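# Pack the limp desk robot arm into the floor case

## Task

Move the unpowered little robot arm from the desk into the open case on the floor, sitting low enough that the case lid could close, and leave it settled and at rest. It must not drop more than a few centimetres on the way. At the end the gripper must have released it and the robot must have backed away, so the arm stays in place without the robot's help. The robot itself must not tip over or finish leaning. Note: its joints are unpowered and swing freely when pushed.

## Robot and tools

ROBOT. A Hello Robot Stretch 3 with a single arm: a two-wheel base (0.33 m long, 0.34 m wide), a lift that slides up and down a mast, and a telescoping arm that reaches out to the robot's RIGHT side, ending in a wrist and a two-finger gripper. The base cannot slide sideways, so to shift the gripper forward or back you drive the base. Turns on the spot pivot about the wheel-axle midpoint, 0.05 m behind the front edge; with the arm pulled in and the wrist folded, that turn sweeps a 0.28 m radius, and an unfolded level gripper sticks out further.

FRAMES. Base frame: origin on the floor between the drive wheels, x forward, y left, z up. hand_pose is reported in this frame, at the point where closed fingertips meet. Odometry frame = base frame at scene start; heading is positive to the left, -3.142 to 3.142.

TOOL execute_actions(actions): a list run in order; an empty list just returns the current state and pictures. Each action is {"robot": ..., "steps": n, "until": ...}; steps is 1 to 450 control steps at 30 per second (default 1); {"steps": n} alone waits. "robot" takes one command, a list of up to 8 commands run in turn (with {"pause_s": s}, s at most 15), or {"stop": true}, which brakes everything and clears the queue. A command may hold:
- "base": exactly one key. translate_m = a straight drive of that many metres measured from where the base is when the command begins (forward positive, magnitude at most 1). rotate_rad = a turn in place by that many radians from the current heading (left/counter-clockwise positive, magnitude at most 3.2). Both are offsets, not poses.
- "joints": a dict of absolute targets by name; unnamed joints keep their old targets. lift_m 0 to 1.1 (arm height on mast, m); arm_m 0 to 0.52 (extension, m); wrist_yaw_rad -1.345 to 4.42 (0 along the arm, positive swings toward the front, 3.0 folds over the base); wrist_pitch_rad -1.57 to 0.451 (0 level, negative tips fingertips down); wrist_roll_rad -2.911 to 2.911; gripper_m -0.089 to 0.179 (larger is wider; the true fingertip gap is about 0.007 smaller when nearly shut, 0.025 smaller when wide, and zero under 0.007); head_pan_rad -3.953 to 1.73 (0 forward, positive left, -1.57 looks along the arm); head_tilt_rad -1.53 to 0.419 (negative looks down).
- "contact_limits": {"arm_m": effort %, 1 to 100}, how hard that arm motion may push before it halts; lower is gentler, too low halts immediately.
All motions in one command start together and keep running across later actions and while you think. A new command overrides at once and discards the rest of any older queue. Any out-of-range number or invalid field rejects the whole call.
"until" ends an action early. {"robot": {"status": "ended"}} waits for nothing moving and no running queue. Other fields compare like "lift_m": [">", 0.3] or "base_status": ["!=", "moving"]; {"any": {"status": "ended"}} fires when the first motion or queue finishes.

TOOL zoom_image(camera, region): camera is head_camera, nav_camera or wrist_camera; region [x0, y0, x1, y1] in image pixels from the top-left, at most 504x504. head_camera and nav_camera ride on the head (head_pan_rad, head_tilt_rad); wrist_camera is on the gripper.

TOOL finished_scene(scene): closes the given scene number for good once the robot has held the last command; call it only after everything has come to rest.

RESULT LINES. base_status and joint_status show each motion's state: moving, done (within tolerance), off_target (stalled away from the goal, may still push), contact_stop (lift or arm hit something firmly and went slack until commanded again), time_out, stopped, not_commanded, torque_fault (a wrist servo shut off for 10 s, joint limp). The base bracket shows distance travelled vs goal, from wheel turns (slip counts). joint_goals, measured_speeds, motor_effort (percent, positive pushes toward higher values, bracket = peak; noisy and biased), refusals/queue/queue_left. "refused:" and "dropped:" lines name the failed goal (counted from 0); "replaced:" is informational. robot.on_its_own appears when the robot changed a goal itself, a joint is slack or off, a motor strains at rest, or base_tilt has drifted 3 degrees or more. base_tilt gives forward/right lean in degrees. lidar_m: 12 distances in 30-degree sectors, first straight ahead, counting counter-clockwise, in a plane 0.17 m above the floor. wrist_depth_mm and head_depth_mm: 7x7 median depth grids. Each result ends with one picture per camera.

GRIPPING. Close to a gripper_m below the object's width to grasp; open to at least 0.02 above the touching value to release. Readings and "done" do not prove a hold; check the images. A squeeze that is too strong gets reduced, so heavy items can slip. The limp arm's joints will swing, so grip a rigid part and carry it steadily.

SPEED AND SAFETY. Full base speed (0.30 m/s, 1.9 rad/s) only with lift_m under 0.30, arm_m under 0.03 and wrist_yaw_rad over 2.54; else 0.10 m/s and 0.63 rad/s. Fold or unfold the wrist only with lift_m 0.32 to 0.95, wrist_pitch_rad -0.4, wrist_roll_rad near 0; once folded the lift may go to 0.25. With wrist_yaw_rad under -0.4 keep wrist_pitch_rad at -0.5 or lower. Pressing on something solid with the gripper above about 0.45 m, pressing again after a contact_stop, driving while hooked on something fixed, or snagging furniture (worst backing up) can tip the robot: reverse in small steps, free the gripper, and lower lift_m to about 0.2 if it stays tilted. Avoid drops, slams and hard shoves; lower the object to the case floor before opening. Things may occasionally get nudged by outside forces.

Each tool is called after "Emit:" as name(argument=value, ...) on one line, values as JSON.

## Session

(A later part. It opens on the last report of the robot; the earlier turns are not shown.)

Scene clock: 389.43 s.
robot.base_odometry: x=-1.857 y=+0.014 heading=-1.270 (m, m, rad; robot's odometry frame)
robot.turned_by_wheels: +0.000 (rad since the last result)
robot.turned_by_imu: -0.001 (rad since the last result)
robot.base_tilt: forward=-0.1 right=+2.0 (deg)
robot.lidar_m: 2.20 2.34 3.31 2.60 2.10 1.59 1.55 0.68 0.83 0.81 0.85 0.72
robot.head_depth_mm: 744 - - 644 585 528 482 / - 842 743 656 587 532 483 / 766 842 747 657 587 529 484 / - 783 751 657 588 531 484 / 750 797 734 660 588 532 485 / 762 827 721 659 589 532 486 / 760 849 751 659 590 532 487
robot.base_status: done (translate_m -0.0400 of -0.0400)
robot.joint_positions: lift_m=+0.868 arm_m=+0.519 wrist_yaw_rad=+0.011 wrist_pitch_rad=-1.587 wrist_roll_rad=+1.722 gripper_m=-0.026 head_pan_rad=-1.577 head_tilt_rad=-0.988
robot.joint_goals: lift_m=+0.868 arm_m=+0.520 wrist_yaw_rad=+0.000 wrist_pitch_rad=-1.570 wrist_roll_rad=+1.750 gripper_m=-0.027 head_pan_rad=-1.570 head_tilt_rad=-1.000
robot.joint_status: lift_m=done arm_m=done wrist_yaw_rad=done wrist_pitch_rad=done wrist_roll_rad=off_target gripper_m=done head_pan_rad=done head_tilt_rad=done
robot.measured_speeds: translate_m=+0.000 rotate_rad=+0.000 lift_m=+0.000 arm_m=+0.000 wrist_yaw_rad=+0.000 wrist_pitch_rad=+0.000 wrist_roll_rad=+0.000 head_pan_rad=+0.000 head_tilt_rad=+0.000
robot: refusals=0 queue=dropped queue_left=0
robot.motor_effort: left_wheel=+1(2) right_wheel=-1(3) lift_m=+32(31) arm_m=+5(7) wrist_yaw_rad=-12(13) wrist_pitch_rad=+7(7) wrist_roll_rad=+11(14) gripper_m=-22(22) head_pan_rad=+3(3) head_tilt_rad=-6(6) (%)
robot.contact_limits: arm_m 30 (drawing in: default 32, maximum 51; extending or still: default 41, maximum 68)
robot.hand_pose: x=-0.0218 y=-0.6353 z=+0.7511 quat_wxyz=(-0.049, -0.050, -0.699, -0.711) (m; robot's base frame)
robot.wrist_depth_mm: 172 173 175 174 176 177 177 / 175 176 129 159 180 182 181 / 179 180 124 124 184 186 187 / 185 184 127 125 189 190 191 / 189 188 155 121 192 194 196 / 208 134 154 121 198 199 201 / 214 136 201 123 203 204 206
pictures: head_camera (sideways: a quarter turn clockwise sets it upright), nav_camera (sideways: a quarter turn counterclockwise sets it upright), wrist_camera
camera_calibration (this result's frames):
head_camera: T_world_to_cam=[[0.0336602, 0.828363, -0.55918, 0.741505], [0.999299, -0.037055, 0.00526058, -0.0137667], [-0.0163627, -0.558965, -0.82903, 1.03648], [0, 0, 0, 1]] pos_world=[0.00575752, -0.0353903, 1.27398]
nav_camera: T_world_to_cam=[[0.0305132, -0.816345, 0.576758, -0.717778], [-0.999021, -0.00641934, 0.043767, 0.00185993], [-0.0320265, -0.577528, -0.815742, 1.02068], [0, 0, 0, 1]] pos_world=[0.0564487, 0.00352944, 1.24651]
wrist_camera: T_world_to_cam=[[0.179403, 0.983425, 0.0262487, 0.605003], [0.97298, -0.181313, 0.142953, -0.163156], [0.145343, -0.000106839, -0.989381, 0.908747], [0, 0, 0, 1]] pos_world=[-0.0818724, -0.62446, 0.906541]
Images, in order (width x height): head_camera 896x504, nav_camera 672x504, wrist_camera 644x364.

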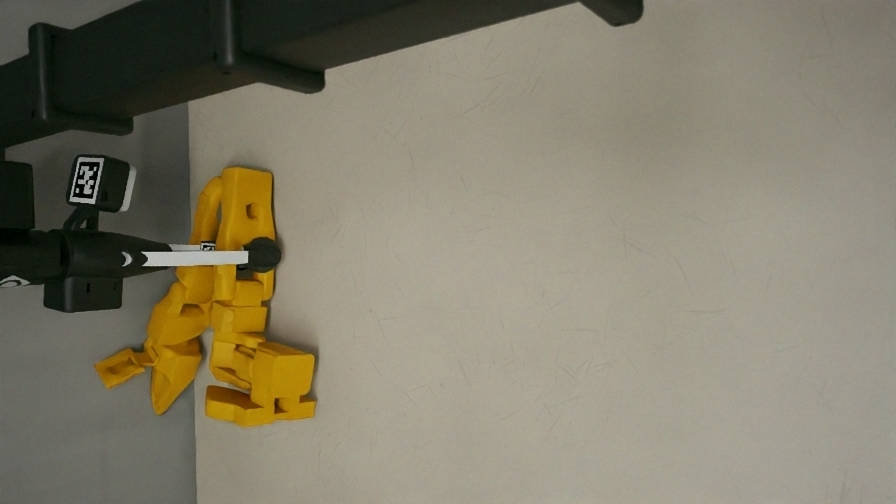

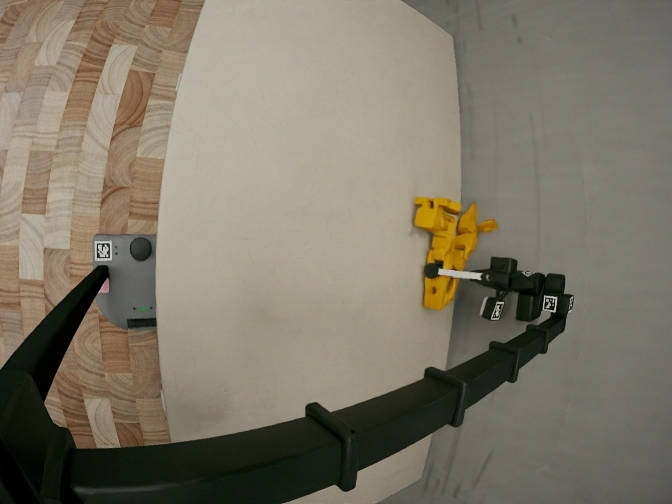

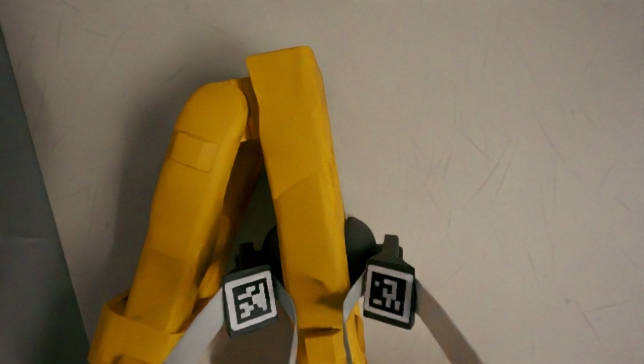

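Emit:
execute_actions(actions=[{"robot":[{"joints":{"arm_m":0.27,"wrist_roll_rad":1.65}},{"joints":{"gripper_m":0.035}},{"joints":{"lift_m":1.0}},{"joints":{"gripper_m":0.15}}],"steps":450,"until":{"robot":{"status":"ended"}}}])

Scene clock: 401.07 s.
robot.base_odometry: x=-1.857 y=+0.014 heading=-1.270 (m, m, rad; robot's odometry frame)
robot.turned_by_wheels: +0.000 (rad since the last result)
robot.turned_by_imu: -0.003 (rad since the last result)
robot.base_tilt: forward=-0.1 right=+2.1 (deg)
robot.lidar_m: 2.19 2.33 3.31 2.60 2.10 1.58 1.55 0.68 0.83 0.81 0.85 0.72
robot.head_depth_mm: 765 842 740 654 585 530 483 / 748 840 747 657 587 531 484 / - 839 745 627 585 532 483 / - 848 744 630 588 531 485 / 735 844 692 626 590 531 484 / 765 845 723 569 588 532 486 / 763 851 752 649 591 533 485
robot.base_status: done (translate_m -0.0400 of -0.0400)
robot.joint_positions: lift_m=+1.000 arm_m=+0.270 wrist_yaw_rad=-0.002 wrist_pitch_rad=-1.560 wrist_roll_rad=+1.653 gripper_m=+0.150 head_pan_rad=-1.577 head_tilt_rad=-0.988
robot.joint_goals: lift_m=+1.000 arm_m=+0.270 wrist_yaw_rad=+0.000 wrist_pitch_rad=-1.570 wrist_roll_rad=+1.650 gripper_m=+0.150 head_pan_rad=-1.570 head_tilt_rad=-1.000
robot.joint_status: lift_m=done arm_m=done wrist_yaw_rad=done wrist_pitch_rad=done wrist_roll_rad=done gripper_m=done head_pan_rad=done head_tilt_rad=done
robot.measured_speeds: translate_m=+0.000 rotate_rad=+0.000 lift_m=+0.000 arm_m=+0.000 wrist_yaw_rad=+0.000 wrist_pitch_rad=+0.000 wrist_roll_rad=+0.000 head_pan_rad=+0.000 head_tilt_rad=+0.000
robot: refusals=0 queue=done queue_left=0
robot.motor_effort: left_wheel=-1(1) right_wheel=+0(0) lift_m=+47(51) arm_m=-5(11) wrist_yaw_rad=+3(12) wrist_pitch_rad=-4(7) wrist_roll_rad=-1(12) gripper_m=+0(83) head_pan_rad=+3(3) head_tilt_rad=-6(7) (%)
robot.hand_pose: x=-0.0215 y=-0.3935 z=+0.8819 quat_wxyz=(-0.030, -0.030, -0.710, -0.703) (m; robot's base frame)
robot.wrist_depth_mm: 300 300 300 301 299 301 297 / 307 307 307 307 305 306 304 / 315 315 314 300 313 316 314 / 321 322 319 319 323 322 318 / 330 330 291 329 326 329 325 / 343 333 335 274 338 - 335 / 346 290 344 279 267 347 344
pictures: head_camera (sideways: a quarter turn clockwise sets it upright), nav_camera (sideways: a quarter turn counterclockwise sets it upright), wrist_camera
camera_calibration (this result's frames):
head_camera: T_world_to_cam=[[0.03366, 0.828363, -0.559179, 0.741505], [0.999299, -0.0370548, 0.00526058, -0.0137667], [-0.0163626, -0.558965, -0.82903, 1.03648], [0, 0, 0, 1]] pos_world=[0.00575753, -0.0353903, 1.27398]
nav_camera: T_world_to_cam=[[0.0305134, -0.816345, 0.576757, -0.717778], [-0.999021, -0.00641958, 0.0437669, 0.00185993], [-0.0320264, -0.577528, -0.815742, 1.02068], [0, 0, 0, 1]] pos_world=[0.0564487, 0.00352946, 1.24651]
wrist_camera: T_world_to_cam=[[0.123747, 0.992314, -0.00010207, 0.389253], [0.981479, -0.122381, 0.147385, -0.118877], [0.14624, -0.0183386, -0.989079, 1.03068], [0, 0, 0, 1]] pos_world=[-0.0822208, -0.381908, 1.03699]
Images, in order (width x height): head_camera 896x504, nav_camera 672x504, wrist_camera 644x364.

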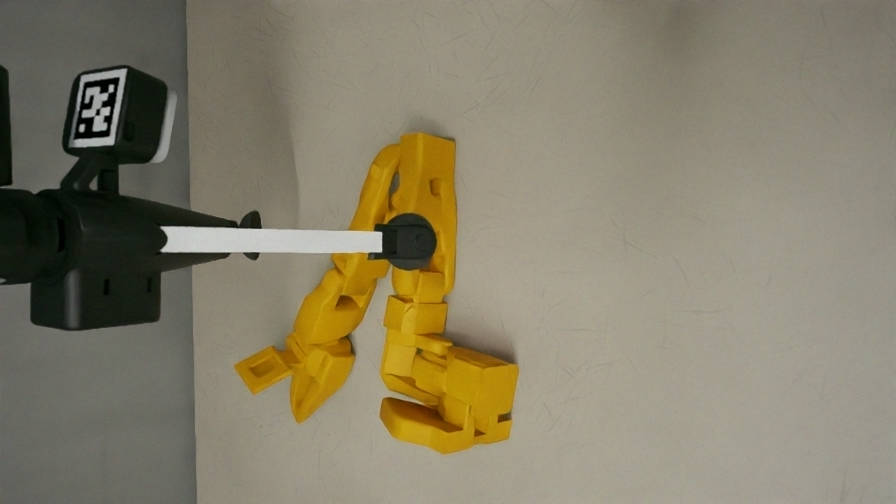

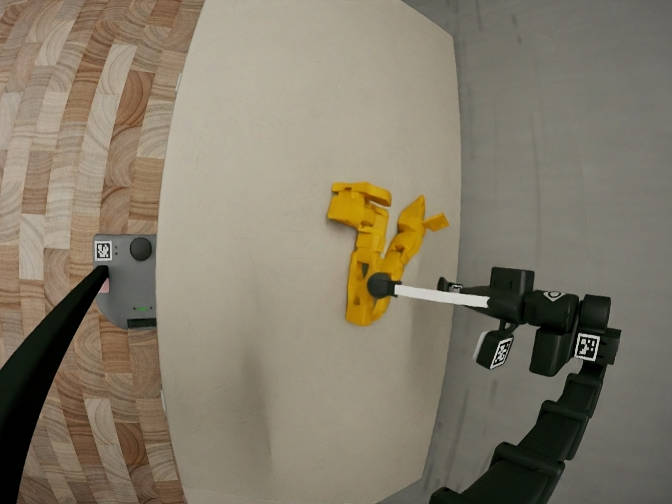

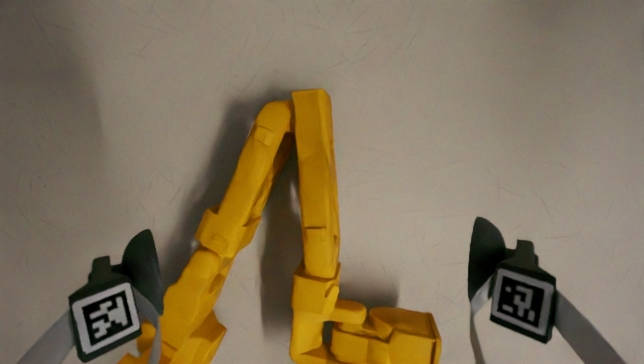

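Emit:
execute_actions(actions=[{"robot":[{"joints":{"arm_m":0.315,"wrist_roll_rad":1.9,"gripper_m":0.179,"lift_m":0.95},"base":{"translate_m":0.032}},{"joints":{"lift_m":0.865}},{"joints":{"gripper_m":0.02}}],"steps":450,"until":{"robot":{"status":"ended"}}},{"steps":15}])

Scene clock: 423.30 s.
robot.base_odometry: x=-1.848 y=-0.016 heading=-1.270 (m, m, rad; robot's odometry frame)
robot.turned_by_wheels: +0.000 (rad since the last result)
robot.turned_by_imu: -0.003 (rad since the last result)
robot.base_tilt: forward=-0.1 right=+2.0 (deg)
robot.lidar_m: 2.16 2.30 3.26 2.61 2.14 1.62 1.58 0.71 0.83 0.81 0.86 0.69
robot.head_depth_mm: 753 - - 639 589 530 482 / - 843 729 630 587 531 483 / - - 729 629 586 531 484 / - - 643 636 587 529 485 / 763 854 659 616 587 532 485 / 764 845 750 627 589 532 485 / 764 851 750 661 590 532 486
robot.base_status: done (translate_m +0.0320 of +0.0320)
robot.joint_positions: lift_m=+0.865 arm_m=+0.315 wrist_yaw_rad=+0.002 wrist_pitch_rad=-1.562 wrist_roll_rad=+1.895 gripper_m=+0.021 head_pan_rad=-1.577 head_tilt_rad=-0.988
robot.joint_goals: lift_m=+0.865 arm_m=+0.315 wrist_yaw_rad=+0.000 wrist_pitch_rad=-1.570 wrist_roll_rad=+1.900 gripper_m=+0.020 head_pan_rad=-1.570 head_tilt_rad=-1.000
robot.joint_status: lift_m=done arm_m=done wrist_yaw_rad=done wrist_pitch_rad=done wrist_roll_rad=done gripper_m=done head_pan_rad=done head_tilt_rad=done
robot.measured_speeds: translate_m=+0.000 rotate_rad=+0.000 lift_m=+0.000 arm_m=+0.000 wrist_yaw_rad=+0.000 wrist_pitch_rad=+0.000 wrist_roll_rad=+0.000 head_pan_rad=+0.000 head_tilt_rad=+0.000
robot: refusals=0 queue=done queue_left=0
robot.motor_effort: left_wheel=+0(2) right_wheel=+0(4) lift_m=+30(46) arm_m=+3(6) wrist_yaw_rad=-1(1) wrist_pitch_rad=-4(7) wrist_roll_rad=+2(1) gripper_m=-20(95) head_pan_rad=+3(2) head_tilt_rad=-7(6) (%)
robot.hand_pose: x=-0.0215 y=-0.4376 z=+0.7476 quat_wxyz=(-0.114, -0.113, -0.701, -0.695) (m; robot's base frame)
robot.wrist_depth_mm: 170 171 114 112 171 171 170 / 175 175 118 113 175 175 175 / 179 179 178 112 179 178 179 / 185 184 183 113 183 183 183 / 188 189 135 115 186 188 188 / 193 193 132 120 134 194 193 / 199 199 197 129 145 197 198
pictures: head_camera (sideways: a quarter turn clockwise sets it upright), nav_camera (sideways: a quarter turn counterclockwise sets it upright), wrist_camera
camera_calibration (this result's frames):
head_camera: T_world_to_cam=[[0.03366, 0.828363, -0.559179, 0.741505], [0.999299, -0.0370548, 0.00526058, -0.0137667], [-0.0163626, -0.558965, -0.82903, 1.03648], [0, 0, 0, 1]] pos_world=[0.00575753, -0.0353903, 1.27398]
nav_camera: T_world_to_cam=[[0.0305134, -0.816345, 0.576757, -0.717778], [-0.999021, -0.00641958, 0.0437669, 0.00185993], [-0.0320264, -0.577528, -0.815742, 1.02068], [0, 0, 0, 1]] pos_world=[0.0564487, 0.00352946, 1.24651]
wrist_camera: T_world_to_cam=[[0.35406, 0.935221, 0.00190239, 0.411407], [0.924674, -0.35037, 0.149059, -0.206663], [0.14007, -0.0510168, -0.988826, 0.882367], [0, 0, 0, 1]] pos_world=[-0.0781599, -0.412149, 0.902531]
Images, in order (width x height): head_camera 896x504, nav_camera 672x504, wrist_camera 644x364.

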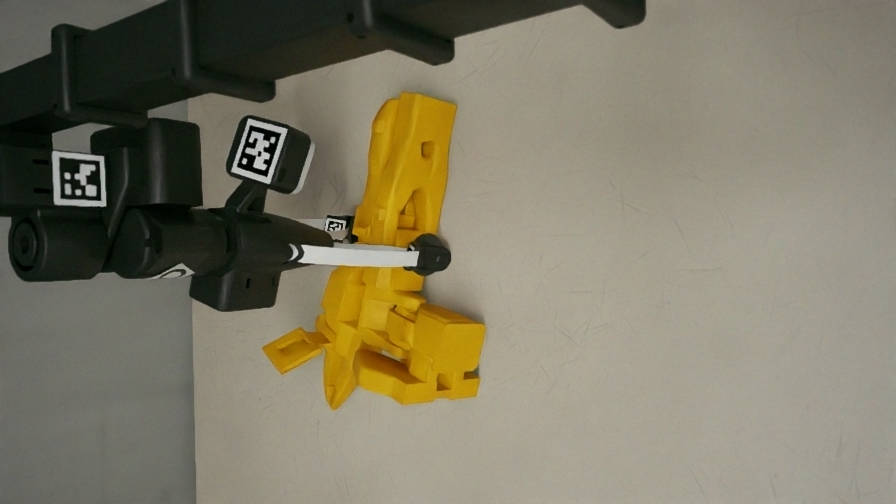

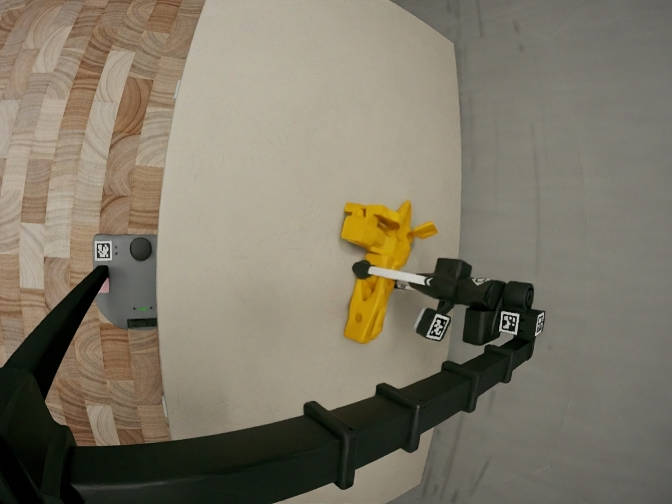

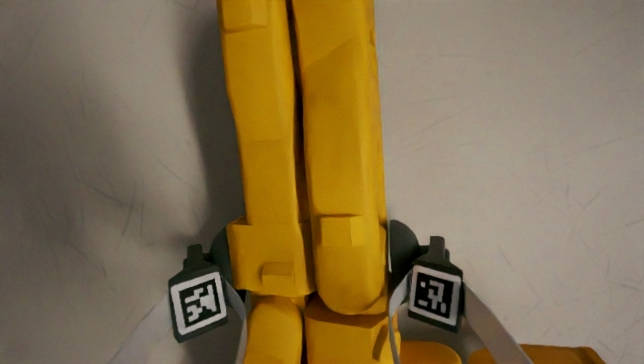

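Emit:
execute_actions(actions=[{"robot":[{"joints":{"gripper_m":0.005}},{"joints":{"lift_m":0.895}}],"steps":450,"until":{"robot":{"status":"ended"}}},{"steps":30}])

Scene clock: 430.43 s.
robot.base_odometry: x=-1.848 y=-0.016 heading=-1.270 (m, m, rad; robot's odometry frame)
robot.turned_by_wheels: +0.000 (rad since the last result)
robot.turned_by_imu: -0.002 (rad since the last result)
robot.base_tilt: forward=-0.1 right=+2.1 (deg)
robot.lidar_m: 2.16 2.30 3.26 2.61 2.13 1.62 1.58 0.71 0.84 0.81 0.85 0.69
robot.head_depth_mm: - - 735 645 586 528 482 / - 849 744 635 586 530 483 / - 862 745 623 587 529 483 / - - 621 646 587 529 484 / 767 844 647 626 587 532 487 / 764 844 737 629 591 532 484 / 766 850 751 661 591 532 486
robot.base_status: done (translate_m +0.0320 of +0.0320)
robot.joint_positions: lift_m=+0.894 arm_m=+0.315 wrist_yaw_rad=+0.002 wrist_pitch_rad=-1.566 wrist_roll_rad=+1.897 gripper_m=+0.015 head_pan_rad=-1.577 head_tilt_rad=-0.988
robot.joint_goals: lift_m=+0.895 arm_m=+0.315 wrist_yaw_rad=+0.000 wrist_pitch_rad=-1.570 wrist_roll_rad=+1.900 gripper_m=+0.014 head_pan_rad=-1.570 head_tilt_rad=-1.000
robot.joint_status: lift_m=done arm_m=done wrist_yaw_rad=done wrist_pitch_rad=done wrist_roll_rad=done gripper_m=done head_pan_rad=done head_tilt_rad=done
robot.measured_speeds: translate_m=+0.000 rotate_rad=+0.000 lift_m=+0.000 arm_m=+0.000 wrist_yaw_rad=+0.000 wrist_pitch_rad=+0.000 wrist_roll_rad=+0.000 head_pan_rad=+0.000 head_tilt_rad=+0.000
robot: refusals=0 queue=done queue_left=0
robot.on_its_own: gripper_m is held at +0.014, not at your +0.005, by its stall guard, which is still easing
robot.motor_effort: left_wheel=-1(1) right_wheel=+0(1) lift_m=+52(53) arm_m=+2(3) wrist_yaw_rad=+0(2) wrist_pitch_rad=-2(3) wrist_roll_rad=+1(2) gripper_m=-20(81) head_pan_rad=+2(3) head_tilt_rad=-7(6) (%)
robot.hand_pose: x=-0.0215 y=-0.4365 z=+0.7769 quat_wxyz=(-0.114, -0.114, -0.699, -0.696) (m; robot's base frame)
robot.wrist_depth_mm: 198 198 197 107 196 198 199 / 204 203 202 110 203 203 204 / 208 207 207 113 207 209 209 / 212 214 212 120 213 213 213 / 219 219 183 126 218 219 220 / 222 224 135 129 124 225 225 / 231 230 229 138 160 172 232
pictures: head_camera (sideways: a quarter turn clockwise sets it upright), nav_camera (sideways: a quarter turn counterclockwise sets it upright), wrist_camera
camera_calibration (this result's frames):
head_camera: T_world_to_cam=[[0.0336601, 0.828363, -0.559179, 0.741505], [0.999299, -0.0370549, 0.00526058, -0.0137667], [-0.0163627, -0.558965, -0.82903, 1.03648], [0, 0, 0, 1]] pos_world=[0.00575752, -0.0353903, 1.27398]
nav_camera: T_world_to_cam=[[0.0305133, -0.816345, 0.576757, -0.717778], [-0.999021, -0.00641947, 0.0437669, 0.00185993], [-0.0320265, -0.577528, -0.815742, 1.02068], [0, 0, 0, 1]] pos_world=[0.0564487, 0.00352945, 1.24651]
wrist_camera: T_world_to_cam=[[0.356408, 0.934312, 0.00577923, 0.406997], [0.923789, -0.353307, 0.147606, -0.210834], [0.139952, -0.0472693, -0.989029, 0.913184], [0, 0, 0, 1]] pos_world=[-0.0780925, -0.411586, 0.931934]
Images, in order (width x height): head_camera 896x504, nav_camera 672x504, wrist_camera 644x364.

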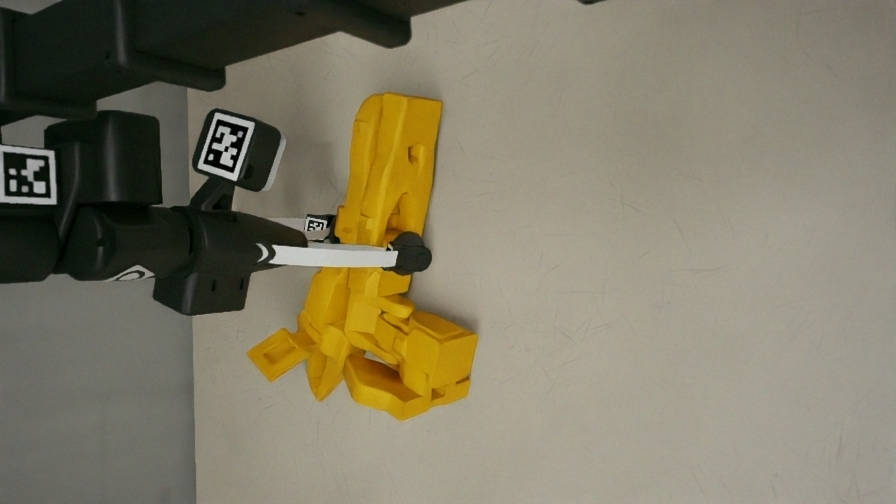

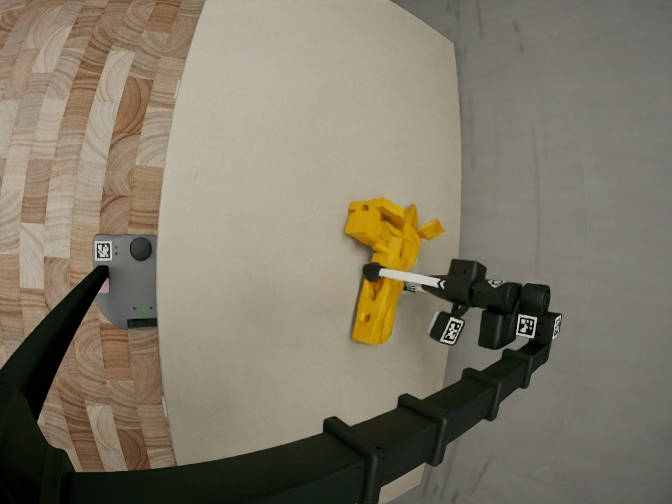

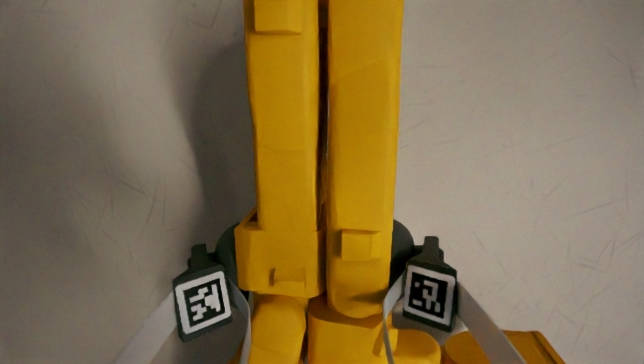

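Emit:
execute_actions(actions=[{"robot":[{"joints":{"lift_m":0.865}},{"joints":{"gripper_m":0.12}},{"joints":{"arm_m":0.324,"wrist_roll_rad":1.5},"base":{"translate_m":0.024}}],"steps":450,"until":{"robot":{"status":"ended"}}}])

Scene clock: 459.27 s.
robot.base_odometry: x=-1.848 y=-0.016 heading=-1.270 (m, m, rad; robot's odometry frame)
robot.turned_by_wheels: +0.000 (rad since the last result)
robot.turned_by_imu: -0.001 (rad since the last result)
robot.base_tilt: forward=-0.2 right=+2.0 (deg)
robot.lidar_m: 2.16 2.30 3.28 2.61 2.14 1.62 1.58 0.71 0.83 0.81 0.86 0.69
robot.head_depth_mm: 742 - - 642 585 529 481 / - 842 726 634 585 529 482 / - - 732 624 586 530 484 / - - 638 638 588 532 484 / 764 853 648 628 587 532 485 / 764 844 736 628 591 533 486 / 764 851 751 661 589 532 486
robot.base_status: done (translate_m +0.0320 of +0.0320)
robot.joint_positions: lift_m=+0.869 arm_m=+0.315 wrist_yaw_rad=+0.002 wrist_pitch_rad=-1.567 wrist_roll_rad=+1.896 gripper_m=+0.015 head_pan_rad=-1.577 head_tilt_rad=-0.988
robot.joint_goals: lift_m=+0.869 arm_m=+0.315 wrist_yaw_rad=+0.000 wrist_pitch_rad=-1.570 wrist_roll_rad=+1.900 gripper_m=+0.014 head_pan_rad=-1.570 head_tilt_rad=-1.000
robot.joint_status: lift_m=contact_stop arm_m=done wrist_yaw_rad=done wrist_pitch_rad=done wrist_roll_rad=done gripper_m=done head_pan_rad=done head_tilt_rad=done
robot.measured_speeds: translate_m=+0.000 rotate_rad=+0.000 lift_m=-0.002 arm_m=+0.001 wrist_yaw_rad=+0.000 wrist_pitch_rad=+0.000 wrist_roll_rad=+0.000 head_pan_rad=+0.000 head_tilt_rad=+0.000
robot: refusals=0 queue=dropped queue_left=0
robot.on_its_own: gripper_m is held at +0.014, not at your +0.005, by its stall guard, which is not easing now; lift_m is slack since a contact_stop, until your next command for it
robot.motor_effort: left_wheel=-2(2) right_wheel=+2(1) lift_m=+33(52) arm_m=+2(4) wrist_yaw_rad=-2(2) wrist_pitch_rad=-1(2) wrist_roll_rad=+2(2) gripper_m=-20(21) head_pan_rad=+3(2) head_tilt_rad=-6(6) (%)
robot.hand_pose: x=-0.0215 y=-0.4363 z=+0.7510 quat_wxyz=(-0.114, -0.114, -0.699, -0.697) (m; robot's base frame)
robot.wrist_depth_mm: 174 174 174 117 174 175 175 / 179 179 179 118 178 179 179 / 183 183 182 119 183 184 184 / 186 189 186 119 189 188 188 / 193 192 137 121 191 192 193 / 198 198 133 123 - 198 198 / 203 203 201 131 202 202 204
pictures: head_camera (sideways: a quarter turn clockwise sets it upright), nav_camera (sideways: a quarter turn counterclockwise sets it upright), wrist_camera
dropped: robot: command 0 of its queue: lift_m: contact_stop
camera_calibration (this result's frames):
head_camera: T_world_to_cam=[[0.0336586, 0.828363, -0.55918, 0.741505], [0.999299, -0.0370531, 0.00526058, -0.0137667], [-0.0163617, -0.558965, -0.82903, 1.03648], [0, 0, 0, 1]] pos_world=[0.00575759, -0.0353903, 1.27398]
nav_camera: T_world_to_cam=[[0.0305147, -0.816345, 0.576758, -0.717778], [-0.999021, -0.00642125, 0.043767, 0.00185993], [-0.0320254, -0.577529, -0.815742, 1.02068], [0, 0, 0, 1]] pos_world=[0.0564487, 0.00352953, 1.24651]
wrist_camera: T_world_to_cam=[[0.355549, 0.934634, 0.00659935, 0.406501], [0.924114, -0.352587, 0.147293, -0.206398], [0.139992, -0.0462714, -0.989071, 0.888132], [0, 0, 0, 1]] pos_world=[-0.0781273, -0.411608, 0.906144]
Images, in order (width x height): head_camera 896x504, nav_camera 672x504, wrist_camera 644x364.

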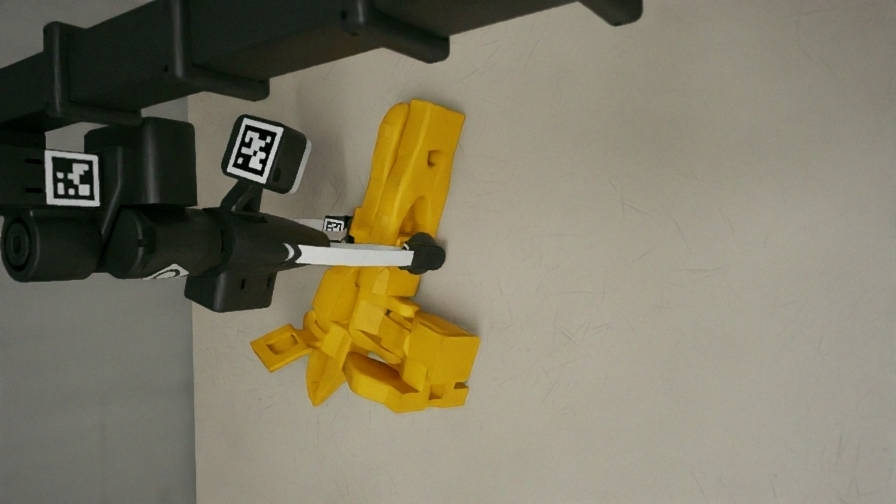

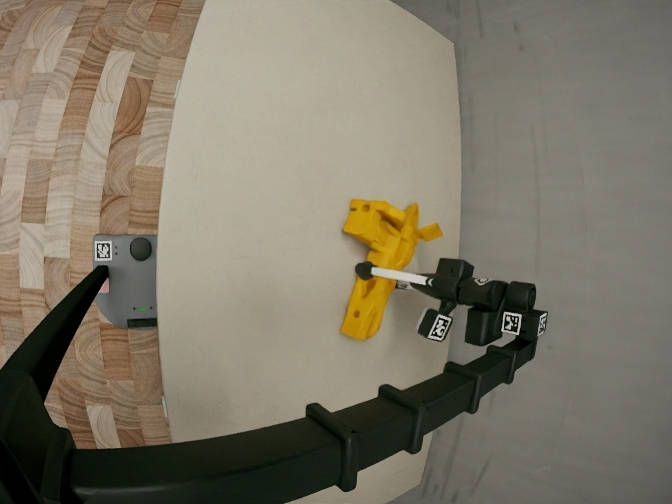

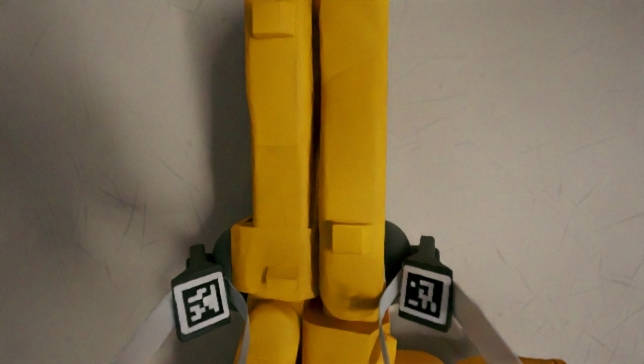

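Emit:
execute_actions(actions=[{"robot":[{"joints":{"gripper_m":0.12,"lift_m":0.87}},{"joints":{"arm_m":0.324,"wrist_roll_rad":1.5},"base":{"translate_m":0.028}}],"steps":450,"until":{"robot":{"status":"ended"}}}])

Scene clock: 465.60 s.
robot.base_odometry: x=-1.839 y=-0.043 heading=-1.270 (m, m, rad; robot's odometry frame)
robot.turned_by_wheels: +0.000 (rad since the last result)
robot.turned_by_imu: -0.002 (rad since the last result)
robot.base_tilt: forward=-0.1 right=+2.0 (deg)
robot.lidar_m: 2.13 2.27 3.23 2.62 2.18 1.65 1.61 0.73 0.83 0.81 0.86 0.66
robot.head_depth_mm: 743 - - 643 585 530 483 / - 864 741 623 585 529 484 / - - 745 637 586 530 483 / - - 649 635 588 530 485 / 765 845 663 601 590 531 484 / 763 848 749 648 589 534 485 / 765 850 747 660 590 533 487
robot.base_status: done (translate_m +0.0280 of +0.0280)
robot.joint_positions: lift_m=+0.870 arm_m=+0.324 wrist_yaw_rad=+0.001 wrist_pitch_rad=-1.561 wrist_roll_rad=+1.504 gripper_m=+0.120 head_pan_rad=-1.577 head_tilt_rad=-0.988
robot.joint_goals: lift_m=+0.870 arm_m=+0.324 wrist_yaw_rad=+0.000 wrist_pitch_rad=-1.570 wrist_roll_rad=+1.500 gripper_m=+0.120 head_pan_rad=-1.570 head_tilt_rad=-1.000
robot.joint_status: lift_m=done arm_m=done wrist_yaw_rad=done wrist_pitch_rad=done wrist_roll_rad=done gripper_m=done head_pan_rad=done head_tilt_rad=done
robot.measured_speeds: translate_m=+0.000 rotate_rad=+0.000 lift_m=+0.000 arm_m=+0.000 wrist_yaw_rad=+0.000 wrist_pitch_rad=+0.000 wrist_roll_rad=+0.000 head_pan_rad=+0.000 head_tilt_rad=+0.000
robot: refusals=0 queue=done queue_left=0
robot.motor_effort: left_wheel=-2(5) right_wheel=+2(4) lift_m=+42(46) arm_m=+3(3) wrist_yaw_rad=+0(3) wrist_pitch_rad=-4(4) wrist_roll_rad=-2(2) gripper_m=-1(84) head_pan_rad=+3(3) head_tilt_rad=-6(7) (%)
robot.hand_pose: x=-0.0216 y=-0.4468 z=+0.7521 quat_wxyz=(+0.024, +0.023, -0.710, -0.704) (m; robot's base frame)
robot.wrist_depth_mm: 176 177 176 175 118 117 176 / 181 180 180 178 119 179 179 / 185 184 184 128 115 185 183 / 189 189 188 128 117 189 188 / 194 194 193 131 119 194 193 / 199 198 130 129 196 198 197 / 203 151 129 140 201 204 202
pictures: head_camera (sideways: a quarter turn clockwise sets it upright), nav_camera (sideways: a quarter turn counterclockwise sets it upright), wrist_camera
camera_calibration (this result's frames):
head_camera: T_world_to_cam=[[0.0336603, 0.828363, -0.559179, 0.741505], [0.999299, -0.0370551, 0.00526058, -0.0137667], [-0.0163628, -0.558965, -0.82903, 1.03648], [0, 0, 0, 1]] pos_world=[0.00575751, -0.0353903, 1.27398]
nav_camera: T_world_to_cam=[[0.0305131, -0.816345, 0.576757, -0.717778], [-0.999021, -0.00641923, 0.0437669, 0.00185993], [-0.0320266, -0.577528, -0.815742, 1.02068], [0, 0, 0, 1]] pos_world=[0.0564487, 0.00352944, 1.24651]
wrist_camera: T_world_to_cam=[[-0.0274752, 0.999622, 0.000615401, 0.44159], [0.988918, 0.0270911, 0.145971, -0.0381723], [0.145899, 0.00461916, -0.989289, 0.911724], [0, 0, 0, 1]] pos_world=[-0.0831376, -0.4446, 0.907259]
Images, in order (width x height): head_camera 896x504, nav_camera 672x504, wrist_camera 644x364.

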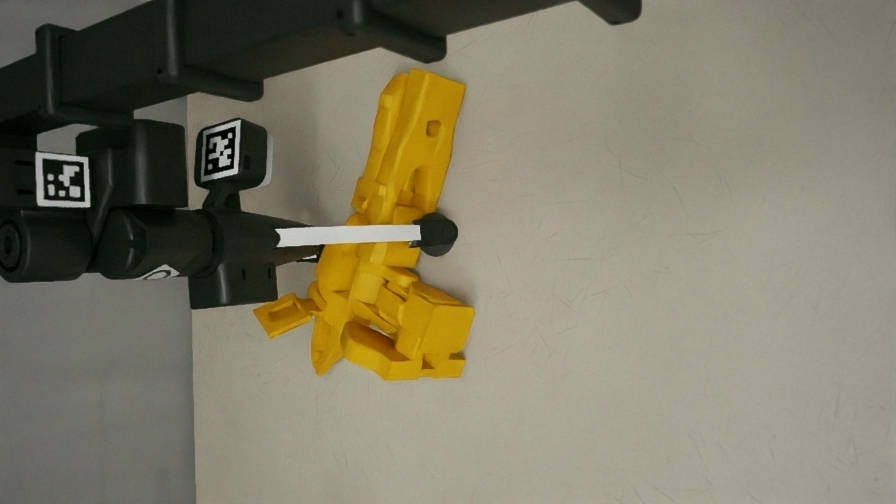

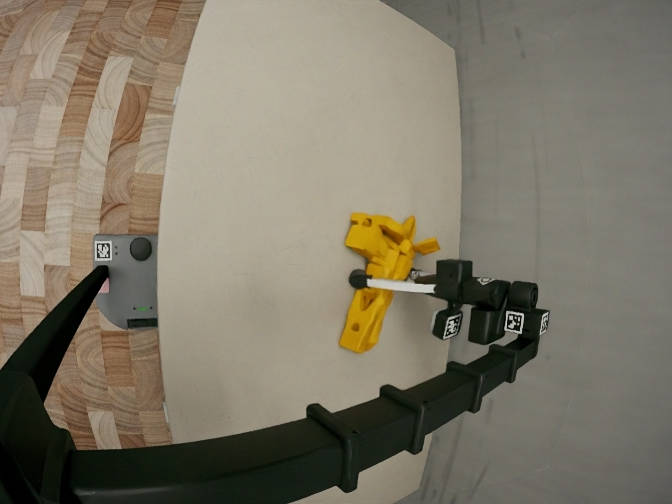

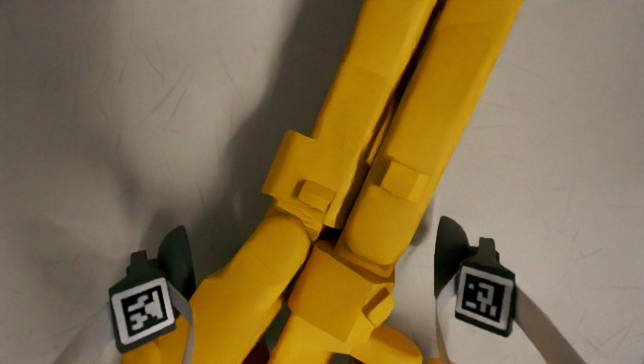

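Emit:
execute_actions(actions=[{"robot":[{"joints":{"gripper_m":0.155}},{"joints":{"wrist_roll_rad":1.78},"base":{"translate_m":0.014}}],"steps":450,"until":{"robot":{"status":"ended"}}}])

Emit:
execute_actions(actions=[{"robot":[{"joints":{"gripper_m":0.03}},{"joints":{"lift_m":0.90}}],"steps":450,"until":{"robot":{"status":"ended"}}},{"steps":30}])

Scene clock: 481.00 s.
robot.base_odometry: x=-1.835 y=-0.056 heading=-1.270 (m, m, rad; robot's odometry frame)
robot.turned_by_wheels: +0.000 (rad since the last result)
robot.turned_by_imu: -0.001 (rad since the last result)
robot.base_tilt: forward=-0.1 right=+2.0 (deg)
robot.lidar_m: 2.12 2.25 3.19 2.62 2.20 1.66 1.63 0.75 0.84 0.82 0.86 0.65
robot.head_depth_mm: 747 - - 629 584 529 483 / - 860 742 623 585 528 483 / - - 733 635 586 528 485 / - - 645 633 587 531 484 / 766 849 665 604 588 530 485 / 765 851 749 662 590 532 485 / 769 849 753 661 589 535 487
robot.base_status: done (translate_m +0.0140 of +0.0140)
robot.joint_positions: lift_m=+0.870 arm_m=+0.324 wrist_yaw_rad=+0.001 wrist_pitch_rad=-1.561 wrist_roll_rad=+1.774 gripper_m=+0.155 head_pan_rad=-1.577 head_tilt_rad=-0.988
robot.joint_goals: lift_m=+0.870 arm_m=+0.324 wrist_yaw_rad=+0.000 wrist_pitch_rad=-1.570 wrist_roll_rad=+1.780 gripper_m=+0.155 head_pan_rad=-1.570 head_tilt_rad=-1.000
robot.joint_status: lift_m=done arm_m=done wrist_yaw_rad=done wrist_pitch_rad=done wrist_roll_rad=done gripper_m=done head_pan_rad=done head_tilt_rad=done
robot.measured_speeds: translate_m=+0.000 rotate_rad=+0.000 lift_m=+0.000 arm_m=+0.000 wrist_yaw_rad=+0.000 wrist_pitch_rad=+0.000 wrist_roll_rad=+0.000 head_pan_rad=+0.000 head_tilt_rad=+0.000
robot: refusals=0 queue=done queue_left=0
robot.motor_effort: left_wheel=-2(5) right_wheel=+2(5) lift_m=+42(42) arm_m=+2(2) wrist_yaw_rad=-1(0) wrist_pitch_rad=-4(4) wrist_roll_rad=+2(3) gripper_m=+0(84) head_pan_rad=+3(3) head_tilt_rad=-7(6) (%)
robot.hand_pose: x=-0.0215 y=-0.4467 z=+0.7521 quat_wxyz=(-0.071, -0.071, -0.707, -0.700) (m; robot's base frame)
robot.wrist_depth_mm: 176 175 176 120 135 175 175 / 181 179 180 122 178 179 179 / 184 185 182 123 184 183 183 / 189 188 187 119 188 188 187 / 193 194 132 127 193 191 193 / 199 199 129 128 195 - 197 / - 203 130 149 135 126 201
pictures: head_camera (sideways: a quarter turn clockwise sets it upright), nav_camera (sideways: a quarter turn counterclockwise sets it upright), wrist_camera
camera_calibration (this result's frames):
head_camera: T_world_to_cam=[[0.0336602, 0.828363, -0.55918, 0.741505], [0.999299, -0.037055, 0.00526058, -0.0137667], [-0.0163627, -0.558965, -0.82903, 1.03648], [0, 0, 0, 1]] pos_world=[0.00575752, -0.0353903, 1.27398]
nav_camera: T_world_to_cam=[[0.0305132, -0.816345, 0.576758, -0.717778], [-0.999021, -0.00641934, 0.043767, 0.00185993], [-0.0320265, -0.577528, -0.815742, 1.02068], [0, 0, 0, 1]] pos_world=[0.0564487, 0.00352944, 1.24651]
wrist_camera: T_world_to_cam=[[0.239869, 0.970805, 0.00108907, 0.433983], [0.960035, -0.237374, 0.148279, -0.158711], [0.144209, -0.034522, -0.988945, 0.893948], [0, 0, 0, 1]] pos_world=[-0.0806461, -0.428126, 0.907126]
Images, in order (width x height): head_camera 896x504, nav_camera 672x504, wrist_camera 644x364.

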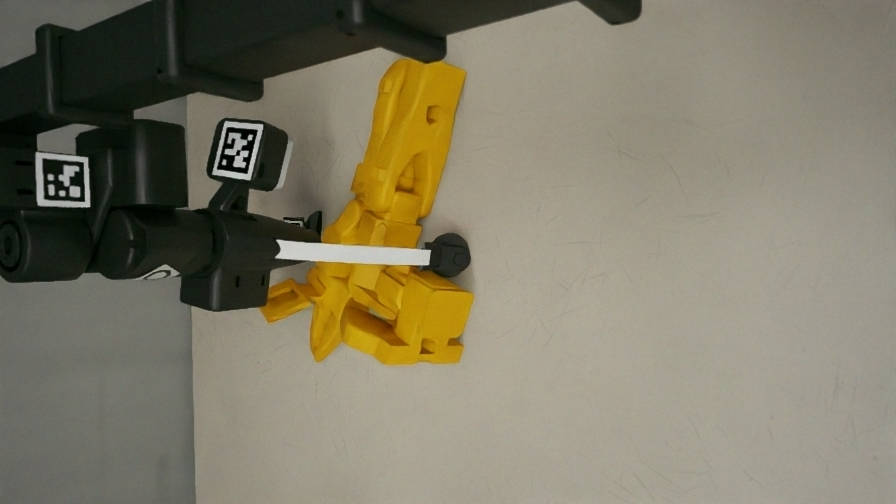

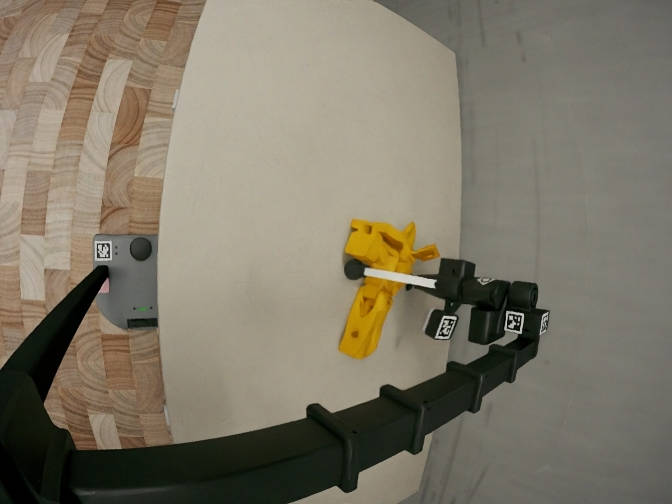

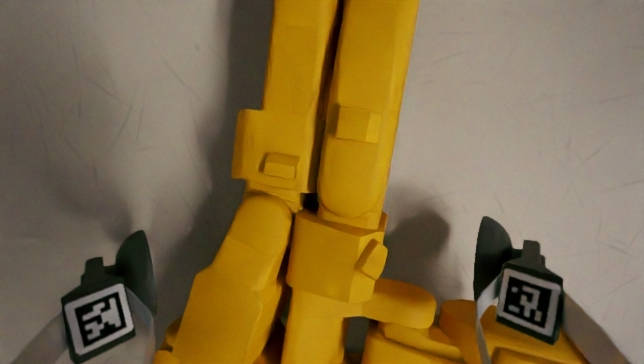

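Scene clock: 484.57 s.
robot.base_odometry: x=-1.835 y=-0.056 heading=-1.270 (m, m, rad; robot's odometry frame)
robot.turned_by_wheels: +0.000 (rad since the last result)
robot.turned_by_imu: -0.001 (rad since the last result)
robot.base_tilt: forward=-0.1 right=+2.0 (deg)
robot.lidar_m: 2.12 2.25 3.22 2.62 2.20 1.67 1.62 0.75 0.84 0.82 0.86 0.65
robot.head_depth_mm: - - 742 654 584 529 482 / 751 841 742 635 584 529 484 / - 862 747 643 586 531 484 / - - 620 646 588 531 486 / 768 843 619 572 590 532 486 / 768 848 736 648 590 532 485 / 767 850 746 660 591 534 486
robot.base_status: done (translate_m +0.0140 of +0.0140)
robot.joint_positions: lift_m=+0.899 arm_m=+0.324 wrist_yaw_rad=+0.000 wrist_pitch_rad=-1.560 wrist_roll_rad=+1.779 gripper_m=+0.031 head_pan_rad=-1.577 head_tilt_rad=-0.988
robot.joint_goals: lift_m=+0.900 arm_m=+0.324 wrist_yaw_rad=+0.000 wrist_pitch_rad=-1.570 wrist_roll_rad=+1.780 gripper_m=+0.030 head_pan_rad=-1.570 head_tilt_rad=-1.000
robot.joint_status: lift_m=done arm_m=done wrist_yaw_rad=done wrist_pitch_rad=done wrist_roll_rad=done gripper_m=done head_pan_rad=done head_tilt_rad=done
robot.measured_speeds: translate_m=+0.000 rotate_rad=+0.000 lift_m=+0.000 arm_m=+0.000 wrist_yaw_rad=+0.000 wrist_pitch_rad=+0.000 wrist_roll_rad=+0.000 head_pan_rad=+0.000 head_tilt_rad=+0.000
robot: refusals=0 queue=done queue_left=0
robot.motor_effort: left_wheel=-1(5) right_wheel=+1(3) lift_m=+53(54) arm_m=+3(3) wrist_yaw_rad=+0(3) wrist_pitch_rad=-4(9) wrist_roll_rad=+0(2) gripper_m=-15(94) head_pan_rad=+3(3) head_tilt_rad=-6(7) (%)
robot.hand_pose: x=-0.0215 y=-0.4471 z=+0.7817 quat_wxyz=(-0.073, -0.073, -0.707, -0.700) (m; robot's base frame)
robot.wrist_depth_mm: 204 204 202 139 204 203 201 / 209 209 208 135 208 207 207 / 213 213 212 133 212 213 212 / 218 219 218 133 218 218 218 / 225 225 223 137 223 223 223 / 231 229 138 136 134 229 229 / 236 235 131 141 143 133 126
pictures: head_camera (sideways: a quarter turn clockwise sets it upright), nav_camera (sideways: a quarter turn counterclockwise sets it upright), wrist_camera
camera_calibration (this result's frames):
head_camera: T_world_to_cam=[[0.0336516, 0.828449, -0.559052, 0.741339], [0.9993, -0.0370449, 0.00525579, -0.0137605], [-0.0163559, -0.558838, -0.829116, 1.03659], [0, 0, 0, 1]] pos_world=[0.00575793, -0.035386, 1.27397]
nav_camera: T_world_to_cam=[[0.0305216, -0.816434, 0.576632, -0.717615], [-0.999021, -0.00643702, 0.0437651, 0.0018624], [-0.0320195, -0.577403, -0.815831, 1.0208], [0, 0, 0, 1]] pos_world=[0.0564487, 0.0035385, 1.24652]
wrist_camera: T_world_to_cam=[[0.245228, 0.969465, -0.0000236774, 0.434717], [0.958702, -0.242502, 0.148602, -0.165778], [0.144059, -0.036464, -0.988897, 0.922281], [0, 0, 0, 1]] pos_world=[-0.0805355, -0.428015, 0.936686]
Images, in order (width x height): head_camera 896x504, nav_camera 672x504, wrist_camera 644x364.

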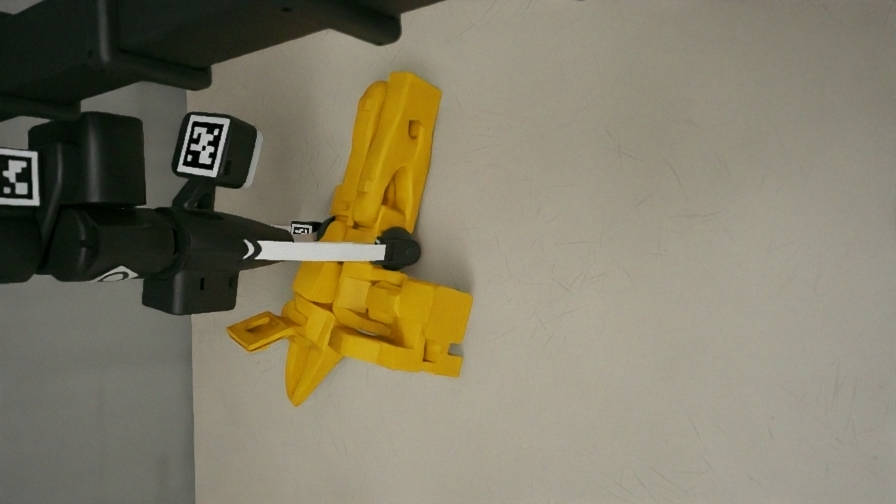

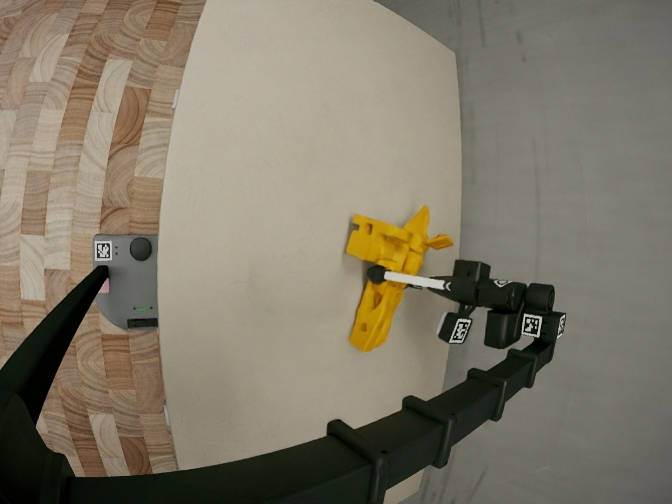

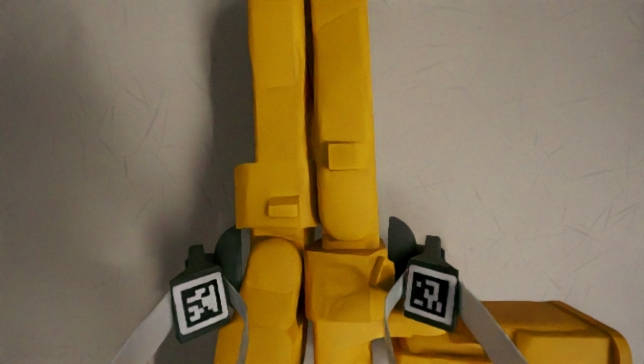

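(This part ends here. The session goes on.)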